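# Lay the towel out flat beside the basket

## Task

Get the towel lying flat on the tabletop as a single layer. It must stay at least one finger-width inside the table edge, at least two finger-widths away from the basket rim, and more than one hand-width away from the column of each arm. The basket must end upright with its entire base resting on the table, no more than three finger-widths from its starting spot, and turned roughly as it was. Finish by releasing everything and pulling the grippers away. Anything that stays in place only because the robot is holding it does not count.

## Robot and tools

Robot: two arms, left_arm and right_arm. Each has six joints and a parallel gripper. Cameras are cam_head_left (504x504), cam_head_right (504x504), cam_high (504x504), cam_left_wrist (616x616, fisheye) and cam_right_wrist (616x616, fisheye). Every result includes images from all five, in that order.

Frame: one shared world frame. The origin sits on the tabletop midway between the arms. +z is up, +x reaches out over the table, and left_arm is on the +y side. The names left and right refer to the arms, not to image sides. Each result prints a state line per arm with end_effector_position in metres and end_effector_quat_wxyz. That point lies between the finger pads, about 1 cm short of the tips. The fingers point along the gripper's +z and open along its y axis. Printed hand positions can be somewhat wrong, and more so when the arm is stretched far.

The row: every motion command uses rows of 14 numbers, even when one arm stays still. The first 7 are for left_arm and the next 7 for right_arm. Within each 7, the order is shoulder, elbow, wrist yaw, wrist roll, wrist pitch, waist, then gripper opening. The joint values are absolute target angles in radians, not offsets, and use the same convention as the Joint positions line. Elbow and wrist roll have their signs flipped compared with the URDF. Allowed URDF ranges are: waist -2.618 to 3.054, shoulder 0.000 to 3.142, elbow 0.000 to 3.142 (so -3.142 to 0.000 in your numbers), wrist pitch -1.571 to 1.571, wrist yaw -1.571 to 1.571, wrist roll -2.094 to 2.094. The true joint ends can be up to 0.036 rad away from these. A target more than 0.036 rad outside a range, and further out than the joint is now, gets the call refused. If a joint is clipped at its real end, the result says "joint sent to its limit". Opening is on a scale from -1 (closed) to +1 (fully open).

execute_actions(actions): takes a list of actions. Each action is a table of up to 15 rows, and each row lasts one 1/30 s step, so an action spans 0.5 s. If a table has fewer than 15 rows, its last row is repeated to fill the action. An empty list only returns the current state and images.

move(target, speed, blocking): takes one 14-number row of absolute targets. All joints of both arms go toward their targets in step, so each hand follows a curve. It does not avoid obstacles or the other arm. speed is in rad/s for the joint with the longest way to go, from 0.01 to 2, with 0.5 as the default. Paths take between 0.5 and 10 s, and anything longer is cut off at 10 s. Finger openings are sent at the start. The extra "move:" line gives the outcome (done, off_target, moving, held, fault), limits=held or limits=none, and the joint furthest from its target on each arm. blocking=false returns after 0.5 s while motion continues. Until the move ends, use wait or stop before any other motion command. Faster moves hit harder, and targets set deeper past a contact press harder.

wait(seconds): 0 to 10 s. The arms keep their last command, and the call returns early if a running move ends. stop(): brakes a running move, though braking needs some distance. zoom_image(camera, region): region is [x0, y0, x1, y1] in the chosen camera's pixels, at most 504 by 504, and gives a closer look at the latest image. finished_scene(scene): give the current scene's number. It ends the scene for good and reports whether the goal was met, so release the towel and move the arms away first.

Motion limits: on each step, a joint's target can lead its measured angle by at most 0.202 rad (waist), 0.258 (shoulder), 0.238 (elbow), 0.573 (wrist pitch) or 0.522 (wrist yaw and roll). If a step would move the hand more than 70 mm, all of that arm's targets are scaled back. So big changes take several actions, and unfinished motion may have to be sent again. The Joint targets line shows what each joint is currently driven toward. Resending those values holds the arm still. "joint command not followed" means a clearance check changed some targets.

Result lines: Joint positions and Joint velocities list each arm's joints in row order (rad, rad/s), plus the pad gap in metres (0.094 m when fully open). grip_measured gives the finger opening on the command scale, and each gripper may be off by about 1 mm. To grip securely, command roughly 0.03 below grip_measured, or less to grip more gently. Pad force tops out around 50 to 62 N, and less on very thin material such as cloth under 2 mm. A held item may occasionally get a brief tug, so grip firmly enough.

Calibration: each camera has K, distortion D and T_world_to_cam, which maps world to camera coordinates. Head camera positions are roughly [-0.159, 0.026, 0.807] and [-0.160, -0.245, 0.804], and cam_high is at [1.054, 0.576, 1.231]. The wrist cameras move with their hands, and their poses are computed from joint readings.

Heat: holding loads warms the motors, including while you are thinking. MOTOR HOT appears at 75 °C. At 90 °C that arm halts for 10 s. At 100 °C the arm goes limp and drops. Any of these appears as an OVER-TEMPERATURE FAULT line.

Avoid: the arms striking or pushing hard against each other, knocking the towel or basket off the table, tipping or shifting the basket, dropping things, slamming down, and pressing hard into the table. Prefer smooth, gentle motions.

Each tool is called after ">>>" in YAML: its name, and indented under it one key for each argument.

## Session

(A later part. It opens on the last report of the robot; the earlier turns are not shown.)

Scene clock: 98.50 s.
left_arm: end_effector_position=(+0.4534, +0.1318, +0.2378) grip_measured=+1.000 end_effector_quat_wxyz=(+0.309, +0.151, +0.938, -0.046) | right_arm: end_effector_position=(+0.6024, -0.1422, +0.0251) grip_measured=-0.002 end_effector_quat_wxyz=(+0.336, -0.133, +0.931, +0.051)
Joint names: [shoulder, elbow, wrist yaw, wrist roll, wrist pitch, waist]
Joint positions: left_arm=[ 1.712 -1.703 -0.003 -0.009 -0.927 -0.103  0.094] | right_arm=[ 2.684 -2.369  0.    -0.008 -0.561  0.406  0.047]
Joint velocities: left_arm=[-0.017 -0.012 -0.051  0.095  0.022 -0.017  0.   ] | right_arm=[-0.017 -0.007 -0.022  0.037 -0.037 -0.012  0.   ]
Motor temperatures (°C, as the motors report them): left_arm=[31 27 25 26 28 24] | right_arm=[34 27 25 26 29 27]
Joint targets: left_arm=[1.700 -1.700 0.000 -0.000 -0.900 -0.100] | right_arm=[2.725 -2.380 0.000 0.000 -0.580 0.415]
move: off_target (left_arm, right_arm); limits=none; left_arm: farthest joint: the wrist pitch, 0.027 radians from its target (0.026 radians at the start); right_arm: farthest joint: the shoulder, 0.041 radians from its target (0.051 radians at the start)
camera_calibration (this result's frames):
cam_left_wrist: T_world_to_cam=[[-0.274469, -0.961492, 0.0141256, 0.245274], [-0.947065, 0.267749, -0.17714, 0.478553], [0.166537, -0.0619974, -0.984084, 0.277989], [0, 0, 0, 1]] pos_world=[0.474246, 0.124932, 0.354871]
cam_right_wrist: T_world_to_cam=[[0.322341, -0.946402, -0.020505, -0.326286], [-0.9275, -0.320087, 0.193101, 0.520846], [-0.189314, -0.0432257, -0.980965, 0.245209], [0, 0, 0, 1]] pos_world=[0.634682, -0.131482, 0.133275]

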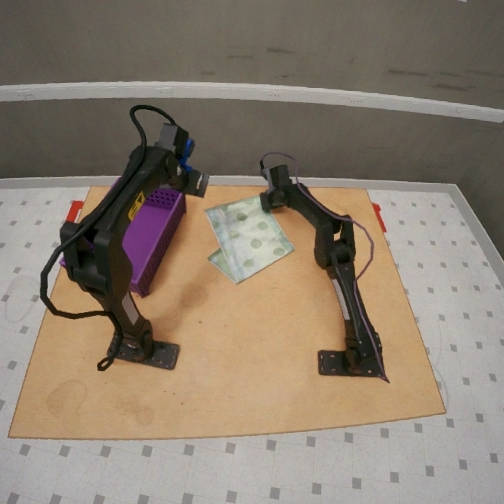

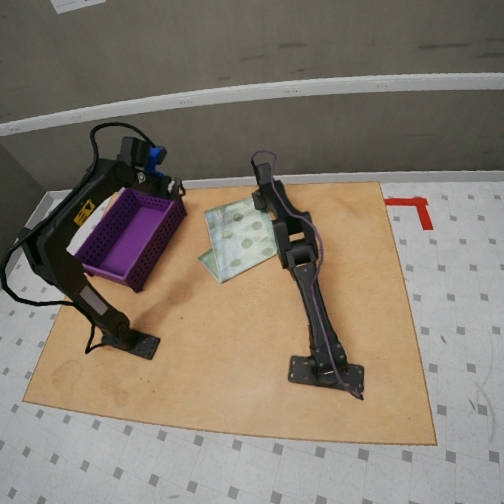

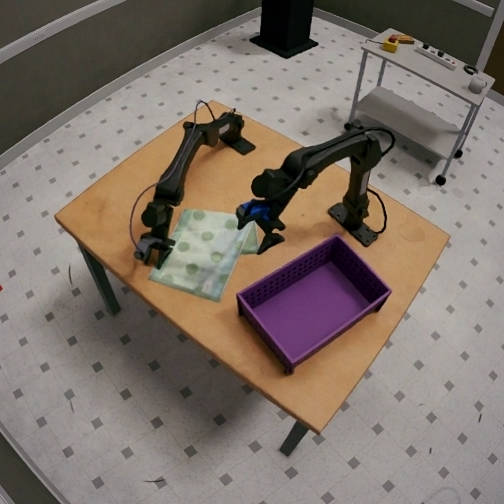

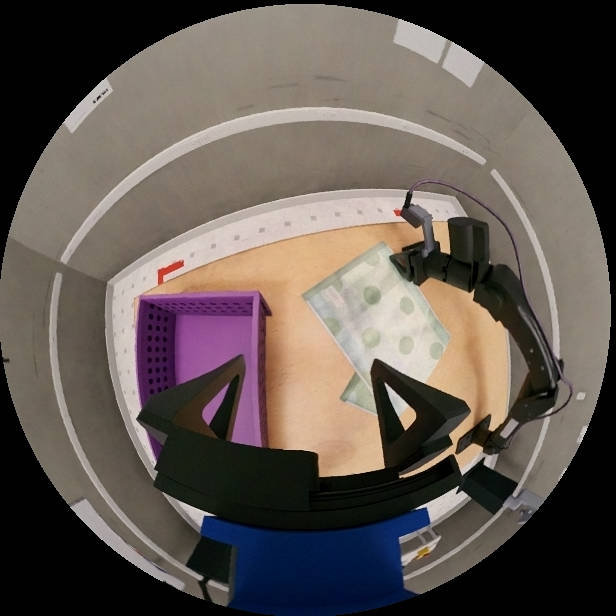

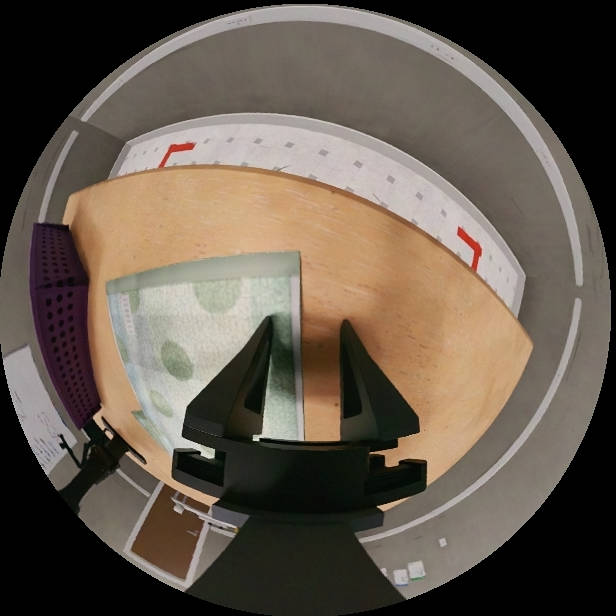

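>>> execute_actions:
  actions:
    - [[1.7,-1.7,0,0,-0.9,-0.1,1,2.725,-2.38,0,0,-0.58,0.415,-0.5]]
    - [[1.7,-1.7,0,0,-0.9,-0.1,1,2.725,-2.38,0,0,-0.58,0.415,-1]]
    - [[1.7,-1.7,0,0,-0.9,-0.1,1,2.725,-2.38,0,0,-0.58,0.415,-1]]

Scene clock: 104.00 s.
left_arm: end_effector_position=(+0.4534, +0.1318, +0.2378) grip_measured=+1.000 end_effector_quat_wxyz=(+0.309, +0.151, +0.938, -0.046) | right_arm: end_effector_position=(+0.6025, -0.1361, +0.0259) grip_measured=-0.990 end_effector_quat_wxyz=(+0.340, -0.138, +0.929, +0.058)
Joint names: [shoulder, elbow, wrist yaw, wrist roll, wrist pitch, waist]
Joint positions: left_arm=[ 1.712 -1.703 -0.003 -0.009 -0.927 -0.103  0.094] | right_arm=[ 2.686 -2.369 -0.011 -0.008 -0.55   0.412  0.   ]
Joint velocities: left_arm=[ 0.002  0.012 -0.125 -0.051 -0.051  0.002  0.   ] | right_arm=[ 0.002 -0.012 -0.007 -0.081 -0.007 -0.007 -0.003]
Motor temperatures (°C, as the motors report them): left_arm=[31 27 25 26 28 24] | right_arm=[33 27 25 26 29 27]
Joint targets: left_arm=[1.700 -1.700 -0.000 -0.000 -0.900 -0.100] | right_arm=[2.725 -2.380 -0.000 -0.000 -0.580 0.415]
camera_calibration (this result's frames):
cam_left_wrist: T_world_to_cam=[[-0.274469, -0.961492, 0.0141256, 0.245274], [-0.947065, 0.267749, -0.17714, 0.478553], [0.166537, -0.0619974, -0.984084, 0.277989], [0, 0, 0, 1]] pos_world=[0.474246, 0.124932, 0.354871]
cam_right_wrist: T_world_to_cam=[[0.334627, -0.941917, -0.028592, -0.327125], [-0.924554, -0.334025, 0.183379, 0.51939], [-0.182278, -0.0349285, -0.982626, 0.24321], [0, 0, 0, 1]] pos_world=[0.634001, -0.126141, 0.134387]

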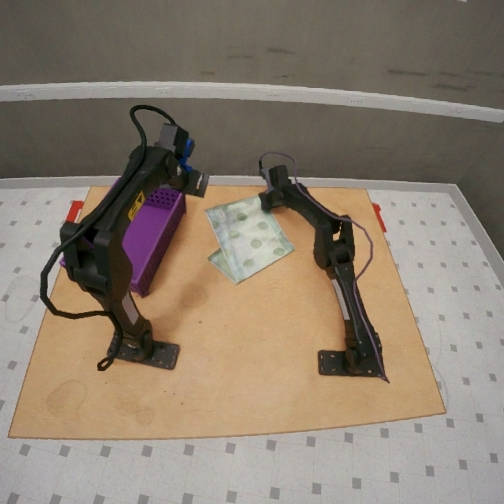

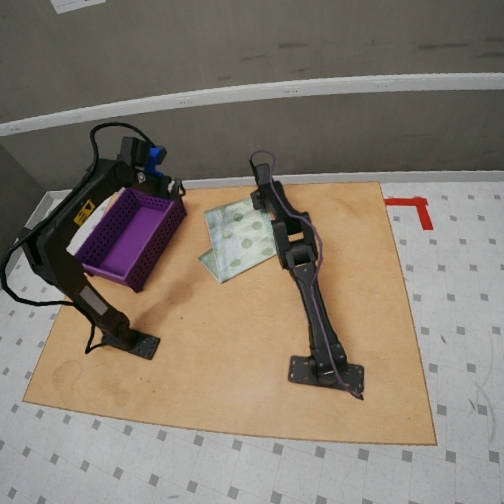

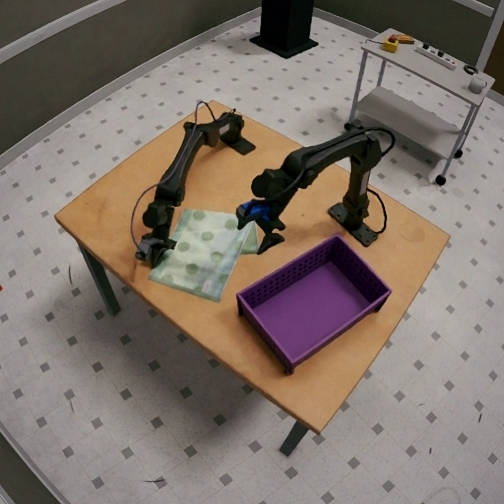

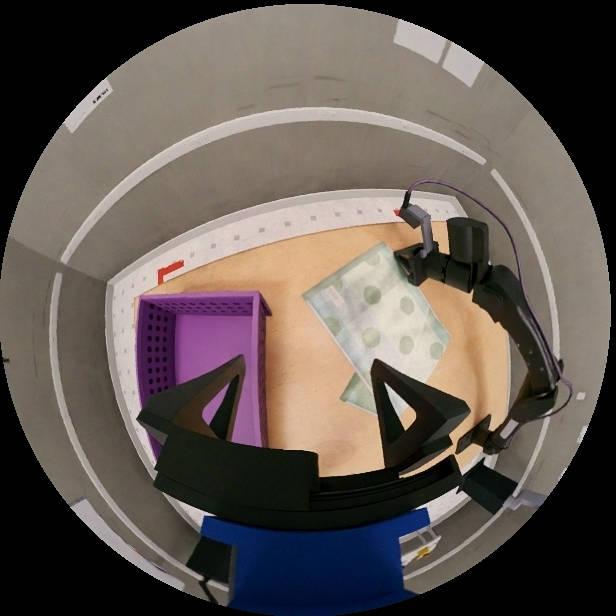

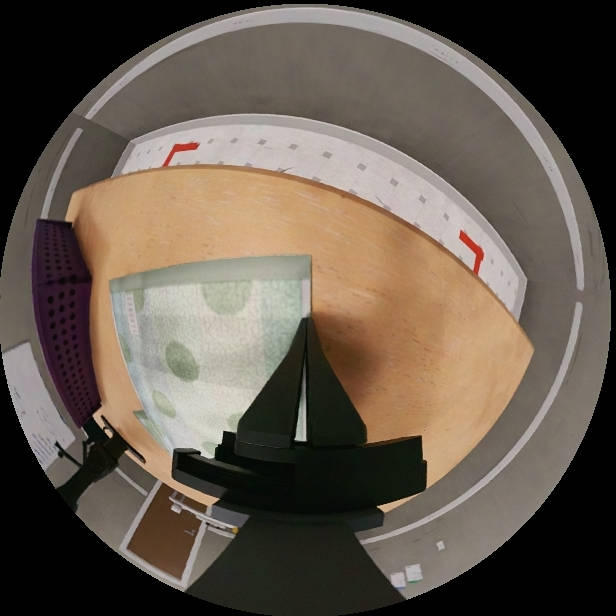

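>>> move:
  target: [1.7,-1.7,0,0,-0.9,-0.1,1,2.58,-2.32,0,0,-0.6,0.415,-1]
  speed: 0.3

Scene clock: 106.40 s.
left_arm: end_effector_position=(+0.4533, +0.1319, +0.2377) grip_measured=+1.000 end_effector_quat_wxyz=(+0.309, +0.151, +0.938, -0.046) | right_arm: end_effector_position=(+0.5944, -0.1396, +0.0619) grip_measured=-0.990 end_effector_quat_wxyz=(+0.345, -0.136, +0.927, +0.056)
Joint names: [shoulder, elbow, wrist yaw, wrist roll, wrist pitch, waist]
Joint positions: left_arm=[ 1.712 -1.703 -0.003 -0.009 -0.928 -0.103  0.094] | right_arm=[ 2.596 -2.333 -0.005 -0.008 -0.594  0.412  0.   ]
Joint velocities: left_arm=[ 0.002  0.002  0.051  0.022 -0.037  0.002  0.   ] | right_arm=[ 0.002  0.007  0.081  0.007 -0.022 -0.012 -0.001]
Motor temperatures (°C, as the motors report them): left_arm=[31 27 25 26 28 24] | right_arm=[34 27 25 26 29 27]
Joint targets: left_arm=[1.700 -1.700 -0.000 -0.000 -0.900 -0.100] | right_arm=[2.580 -2.320 0.000 0.000 -0.600 0.415]
move: off_target (left_arm); limits=none; left_arm: farthest joint: the wrist pitch, 0.028 radians from its target (0.027 radians at the start); right_arm: farthest joint: the shoulder, 0.016 radians from its target (0.106 radians at the start)
camera_calibration (this result's frames):
cam_left_wrist: T_world_to_cam=[[-0.274459, -0.961495, 0.0140998, 0.245283], [-0.947193, 0.26779, -0.17639, 0.478257], [0.165822, -0.061767, -0.984219, 0.278231], [0, 0, 0, 1]] pos_world=[0.474185, 0.124951, 0.354742]
cam_right_wrist: T_world_to_cam=[[0.331399, -0.943189, -0.0238449, -0.325291], [-0.927712, -0.330355, 0.173826, 0.507089], [-0.171828, -0.0354846, -0.984488, 0.270808], [0, 0, 0, 1]] pos_world=[0.624766, -0.129682, 0.170705]

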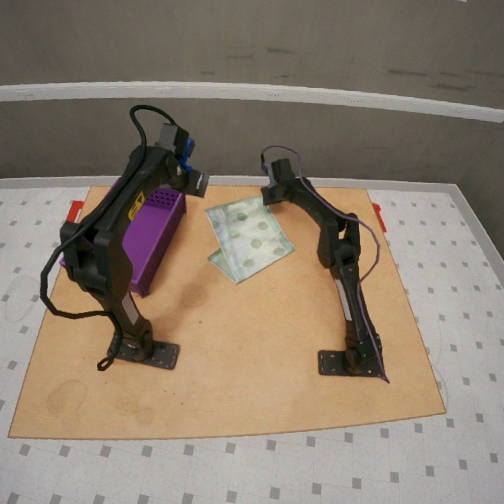

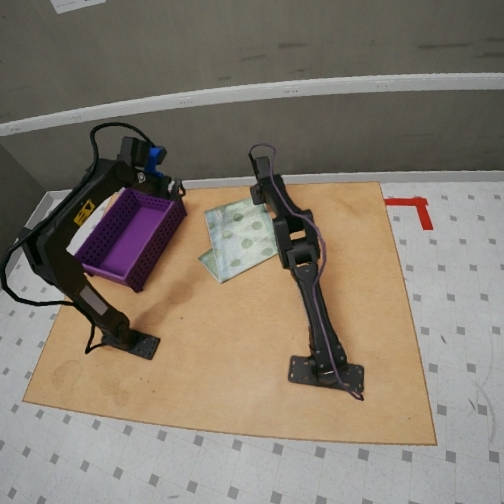

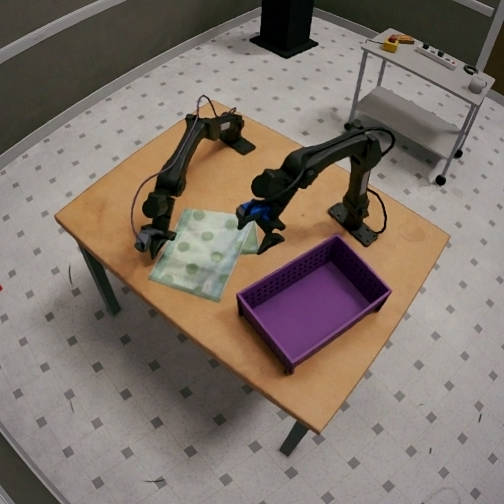

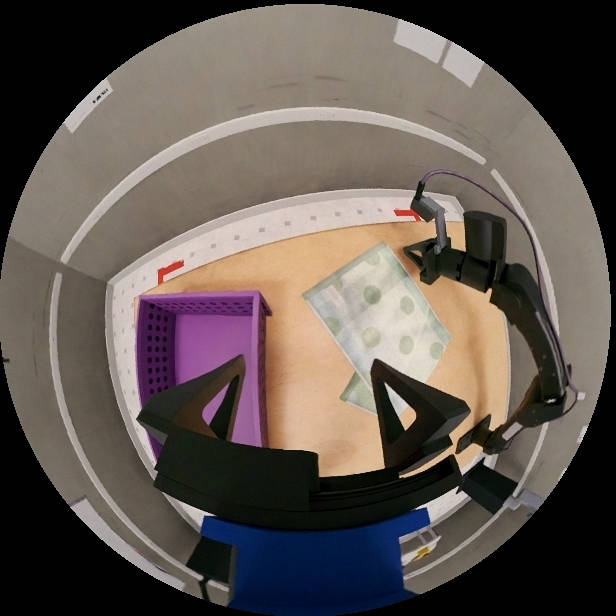

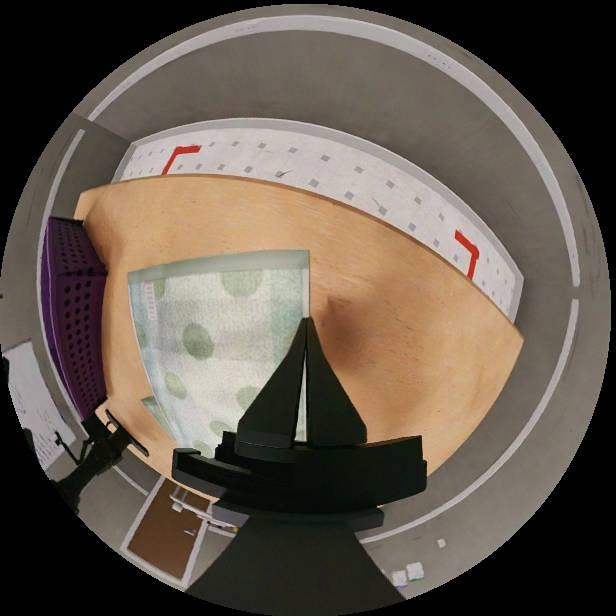

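>>> move:
  target: [1.7,-1.7,0,0,-0.9,-0.1,1,2.62,-2.36,0,0,-0.6,0.47,0.1]
  speed: 0.5

>>> move:
  target: [1.7,-1.7,0,0,-0.9,-0.1,1,2.74,-2.38,0,0,-0.58,0.47,0.1]
  speed: 0.3

>>> execute_actions:
  actions:
    - [[1.7,-1.7,0,0,-0.9,-0.1,1,2.74,-2.38,0,0,-0.58,0.47,-0.4]]
    - [[1.7,-1.7,0,0,-0.9,-0.1,1,2.74,-2.38,0,0,-0.58,0.47,-0.8]]
    - [[1.7,-1.7,0,0,-0.9,-0.1,1,2.74,-2.38,0,0,-0.58,0.47,-1]]
    - [[1.7,-1.7,0,0,-0.9,-0.1,1,2.74,-2.38,0,0,-0.58,0.47,-1]]

>>> move:
  target: [1.7,-1.7,0,0,-0.9,-0.1,1,2.58,-2.32,0,0,-0.6,0.47,-1]
  speed: 0.3

Scene clock: 115.53 s.
left_arm: end_effector_position=(+0.4530, +0.1319, +0.2375) grip_measured=+1.000 end_effector_quat_wxyz=(+0.308, +0.151, +0.938, -0.046) | right_arm: end_effector_position=(+0.5802, -0.1035, +0.0497) grip_measured=+0.098 end_effector_quat_wxyz=(+0.333, -0.164, +0.926, +0.063)
Joint names: [shoulder, elbow, wrist yaw, wrist roll, wrist pitch, waist]
Joint positions: left_arm=[ 1.712 -1.703 -0.003 -0.009 -0.929 -0.103  0.094] | right_arm=[ 2.615 -2.333 -0.003 -0.008 -0.597  0.471  0.052]
Joint velocities: left_arm=[-0.007  0.002  0.051 -0.081 -0.007  0.002  0.   ] | right_arm=[ 0.012  0.022  0.022  0.037 -0.022 -0.012 -0.001]
Motor temperatures (°C, as the motors report them): left_arm=[30 27 25 26 29 24] | right_arm=[35 27 25 26 29 27]
Joint targets: left_arm=[1.700 -1.700 -0.000 0.000 -0.900 -0.100] | right_arm=[2.620 -2.360 -0.000 -0.000 -0.600 0.470]
move: off_target (left_arm, right_arm); limits=none; left_arm: farthest joint: the wrist pitch, 0.029 radians from its target (0.028 radians at the start); right_arm: farthest joint: the elbow, 0.027 radians from its target (0.027 radians at the start)
camera_calibration (this result's frames):
cam_left_wrist: T_world_to_cam=[[-0.274439, -0.961502, 0.0140482, 0.2453], [-0.947448, 0.267872, -0.174888, 0.477665], [0.164392, -0.0613061, -0.984488, 0.278715], [0, 0, 0, 1]] pos_world=[0.474064, 0.12499, 0.354484]
cam_right_wrist: T_world_to_cam=[[0.385141, -0.922586, -0.0223833, -0.315927], [-0.903431, -0.381873, 0.194897, 0.487466], [-0.188357, -0.0548412, -0.980568, 0.265021], [0, 0, 0, 1]] pos_world=[0.611987, -0.0907857, 0.157794]

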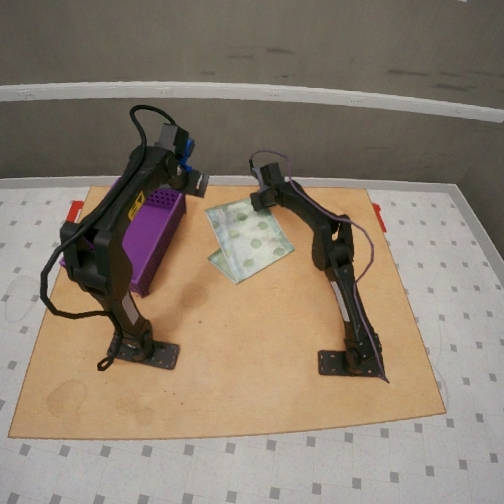

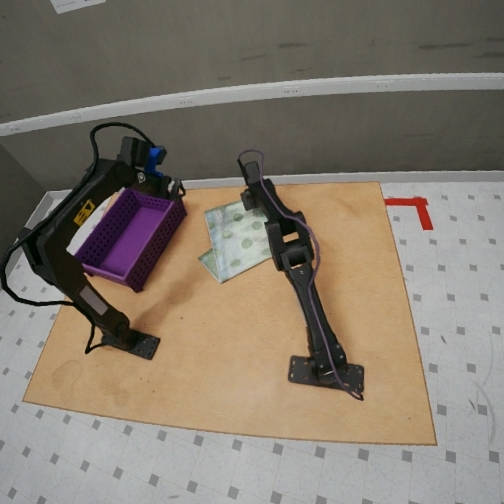

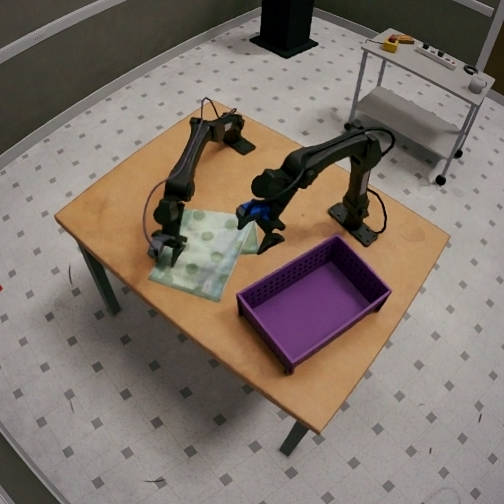

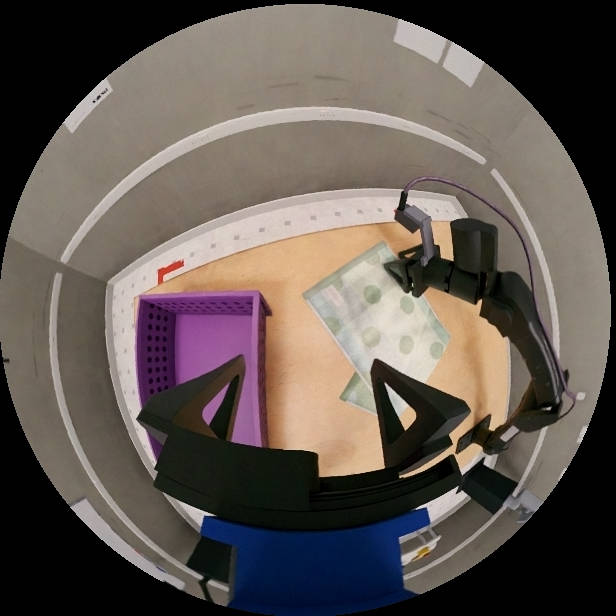

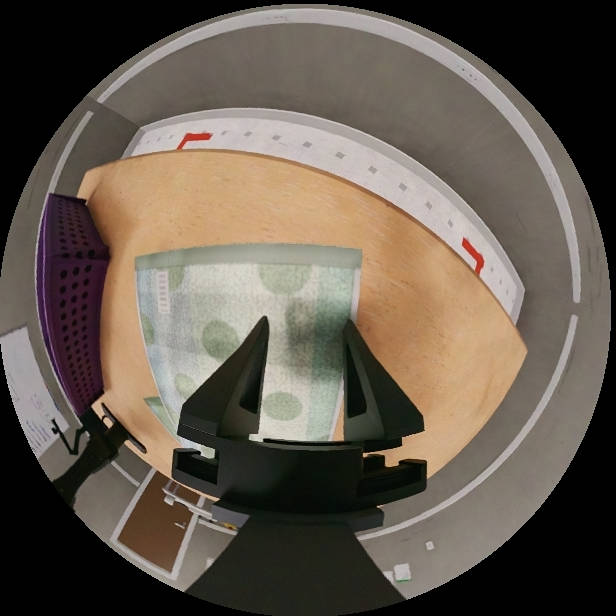

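Scene clock: 116.33 s.
left_arm: end_effector_position=(+0.4529, +0.1320, +0.2375) grip_measured=+1.000 end_effector_quat_wxyz=(+0.308, +0.151, +0.938, -0.046) | right_arm: end_effector_position=(+0.5905, -0.0998, +0.0251) grip_measured=+0.098 end_effector_quat_wxyz=(+0.338, -0.164, +0.924, +0.064)
Joint names: [shoulder, elbow, wrist yaw, wrist roll, wrist pitch, waist]
Joint positions: left_arm=[ 1.712 -1.703 -0.003 -0.009 -0.93  -0.103  0.094] | right_arm=[ 2.69  -2.374 -0.002 -0.008 -0.551  0.471  0.052]
Joint velocities: left_arm=[-0.002  0.002 -0.051  0.007  0.066  0.002  0.   ] | right_arm=[-0.017 -0.002  0.007  0.066 -0.037 -0.002  0.   ]
Motor temperatures (°C, as the motors report them): left_arm=[30 27 25 26 29 24] | right_arm=[35 27 25 26 29 27]
Joint targets: left_arm=[1.700 -1.700 0.000 -0.000 -0.900 -0.100] | right_arm=[2.740 -2.380 0.000 -0.000 -0.580 0.470]
move: off_target (left_arm, right_arm); limits=none; left_arm: farthest joint: the wrist pitch, 0.030 radians from its target (0.029 radians at the start); right_arm: farthest joint: the shoulder, 0.050 radians from its target (0.125 radians at the start)
camera_calibration (this result's frames):
cam_left_wrist: T_world_to_cam=[[-0.274434, -0.961504, 0.0140353, 0.245305], [-0.947512, 0.267893, -0.174513, 0.477517], [0.164035, -0.0611909, -0.984555, 0.278836], [0, 0, 0, 1]] pos_world=[0.474034, 0.125, 0.354419]
cam_right_wrist: T_world_to_cam=[[0.385145, -0.922601, -0.0216771, -0.316977], [-0.905508, -0.382334, 0.184056, 0.50445], [-0.178099, -0.0512597, -0.982677, 0.237425], [0, 0, 0, 1]] pos_world=[0.621151, -0.0874047, 0.133593]

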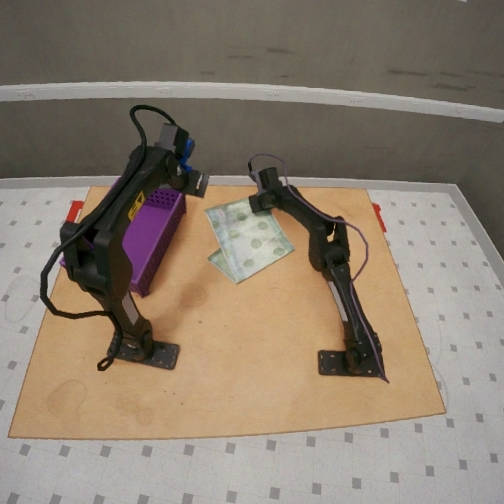

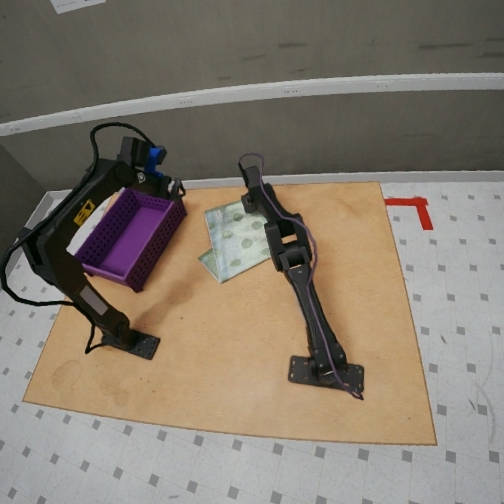

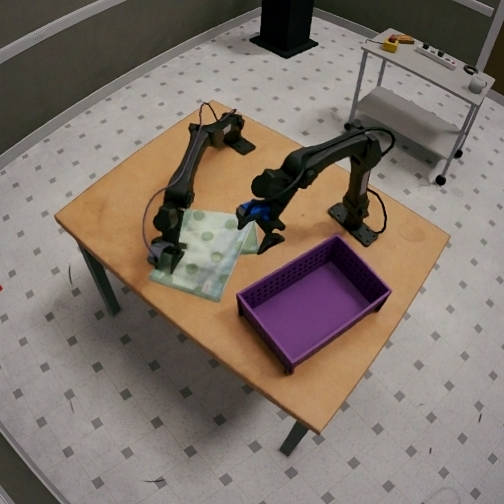

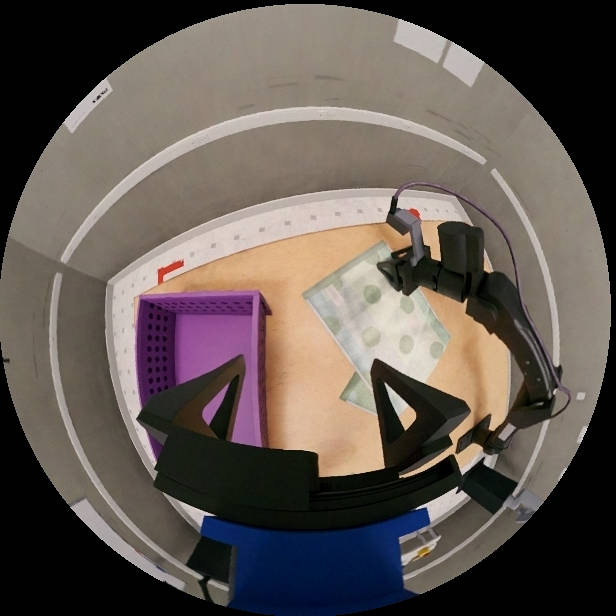

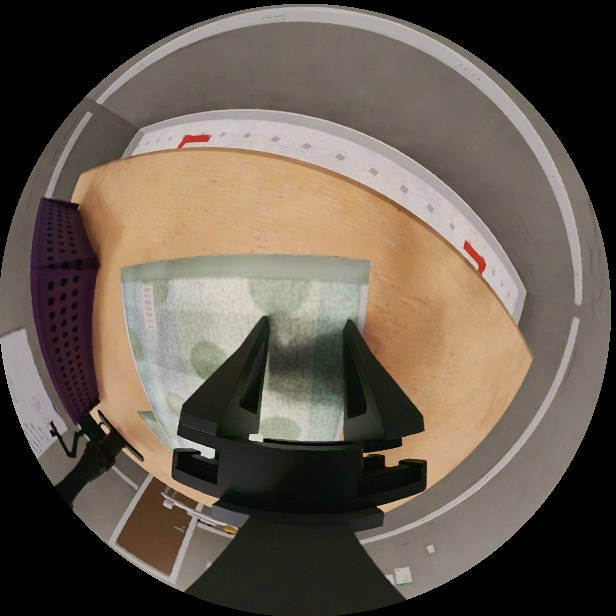

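Scene clock: 118.33 s.
left_arm: end_effector_position=(+0.4529, +0.1320, +0.2375) grip_measured=+1.000 end_effector_quat_wxyz=(+0.308, +0.151, +0.938, -0.046) | right_arm: end_effector_position=(+0.5930, -0.0988, +0.0252) grip_measured=-0.990 end_effector_quat_wxyz=(+0.344, -0.164, +0.922, +0.065)
Joint names: [shoulder, elbow, wrist yaw, wrist roll, wrist pitch, waist]
Joint positions: left_arm=[ 1.712 -1.703 -0.003 -0.009 -0.93  -0.103  0.094] | right_arm=[ 2.694 -2.374 -0.002 -0.008 -0.535  0.471  0.   ]
Joint velocities: left_arm=[-0.007 -0.017 -0.007 -0.007 -0.051  0.012  0.   ] | right_arm=[-0.002  0.022  0.007 -0.037  0.022 -0.012 -0.   ]
Motor temperatures (°C, as the motors report them): left_arm=[30 27 25 26 29 24] | right_arm=[35 27 25 26 29 27]
Joint targets: left_arm=[1.700 -1.700 -0.000 0.000 -0.900 -0.100] | right_arm=[2.740 -2.380 0.000 0.000 -0.580 0.470]
camera_calibration (this result's frames):
cam_left_wrist: T_world_to_cam=[[-0.274434, -0.961504, 0.0140353, 0.245305], [-0.947512, 0.267893, -0.174513, 0.477517], [0.164035, -0.0611909, -0.984555, 0.278836], [0, 0, 0, 1]] pos_world=[0.474034, 0.125, 0.354419]
cam_right_wrist: T_world_to_cam=[[0.385658, -0.922404, -0.0209685, -0.317377], [-0.907448, -0.383317, 0.172064, 0.508406], [-0.16675, -0.0473301, -0.984863, 0.231738], [0, 0, 0, 1]] pos_world=[0.622393, -0.086901, 0.134097]

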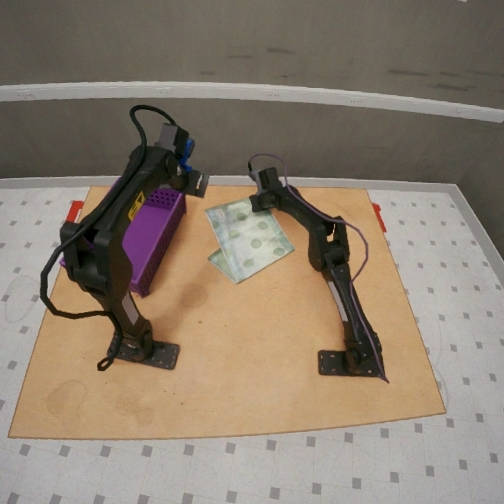

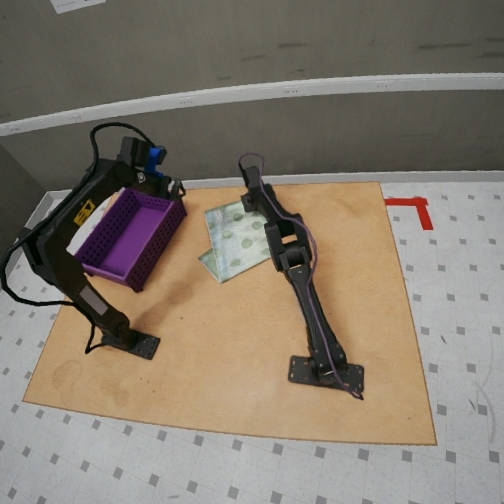

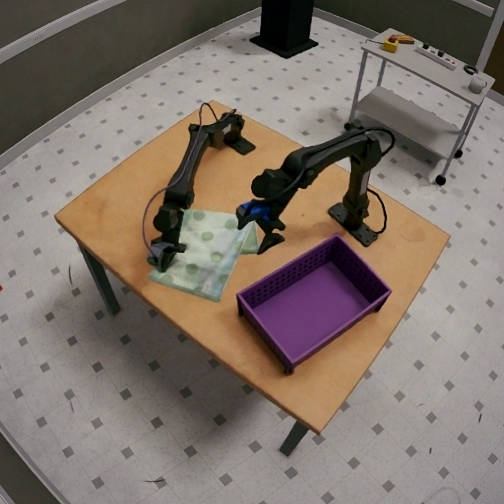

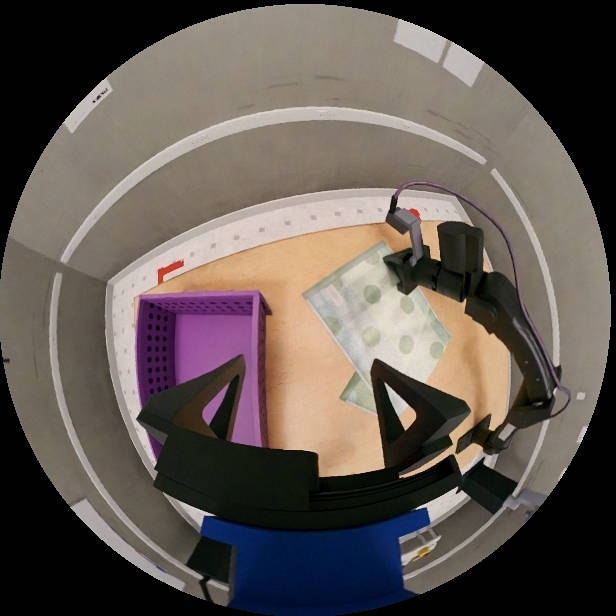

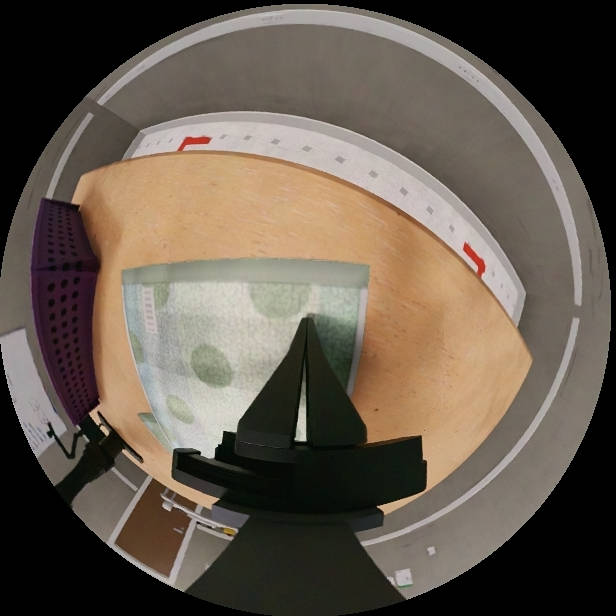

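Scene clock: 119.40 s.
left_arm: end_effector_position=(+0.4528, +0.1320, +0.2373) grip_measured=+1.000 end_effector_quat_wxyz=(+0.307, +0.151, +0.938, -0.045) | right_arm: end_effector_position=(+0.5820, -0.1029, +0.0625) grip_measured=-0.990 end_effector_quat_wxyz=(+0.344, -0.164, +0.922, +0.065)
Joint names: [shoulder, elbow, wrist yaw, wrist roll, wrist pitch, waist]
Joint positions: left_arm=[ 1.712 -1.703 -0.003 -0.009 -0.93  -0.103  0.094] | right_arm=[ 2.595 -2.333 -0.002 -0.008 -0.593  0.471  0.   ]
Joint velocities: left_arm=[ 0.017 -0.012  0.007 -0.022 -0.11   0.007  0.   ] | right_arm=[-0.002  0.002  0.051 -0.022  0.007  0.002 -0.   ]
Motor temperatures (°C, as the motors report them): left_arm=[30 27 25 26 29 24] | right_arm=[35 27 25 26 29 27]
Joint targets: left_arm=[1.700 -1.700 -0.000 -0.000 -0.900 -0.100] | right_arm=[2.580 -2.320 -0.000 -0.000 -0.600 0.470]
move: off_target (left_arm); limits=none; left_arm: farthest joint: the wrist pitch, 0.030 radians from its target (0.030 radians at the start); right_arm: farthest joint: the shoulder, 0.015 radians from its target (0.114 radians at the start)
camera_calibration (this result's frames):
cam_left_wrist: T_world_to_cam=[[-0.274423, -0.961507, 0.0140095, 0.245313], [-0.947638, 0.267933, -0.173762, 0.47722], [0.16332, -0.0609604, -0.984688, 0.279077], [0, 0, 0, 1]] pos_world=[0.473973, 0.12502, 0.35429]
cam_right_wrist: T_world_to_cam=[[0.38565, -0.922406, -0.020983, -0.316145], [-0.907387, -0.383294, 0.17244, 0.490406], [-0.167102, -0.0474617, -0.984797, 0.266616], [0, 0, 0, 1]] pos_world=[0.611462, -0.0909909, 0.171363]

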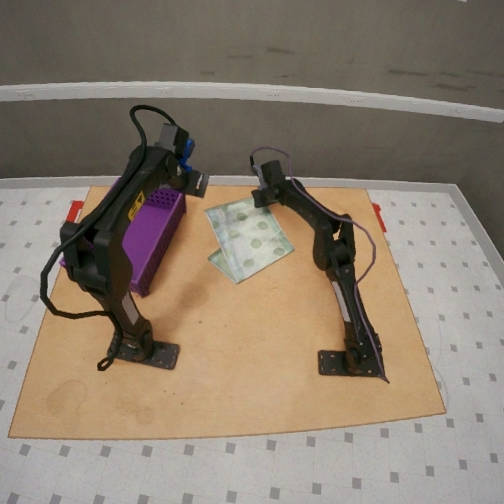

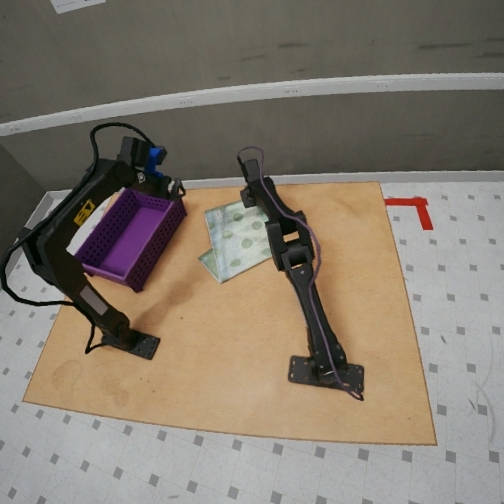

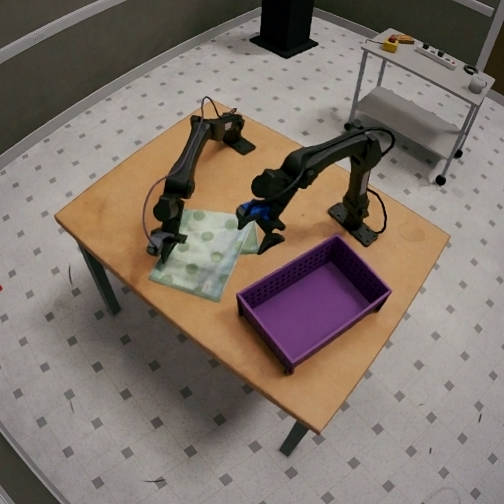

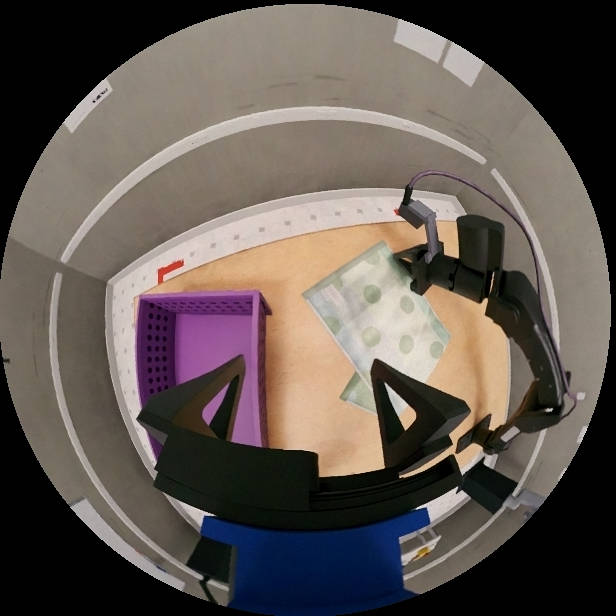

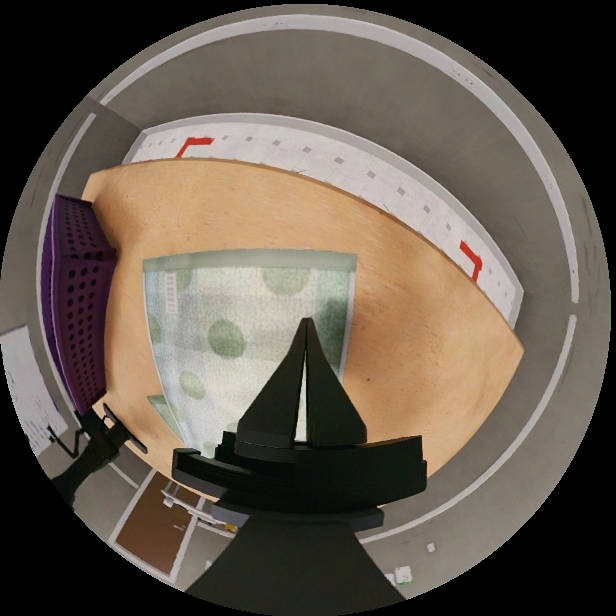

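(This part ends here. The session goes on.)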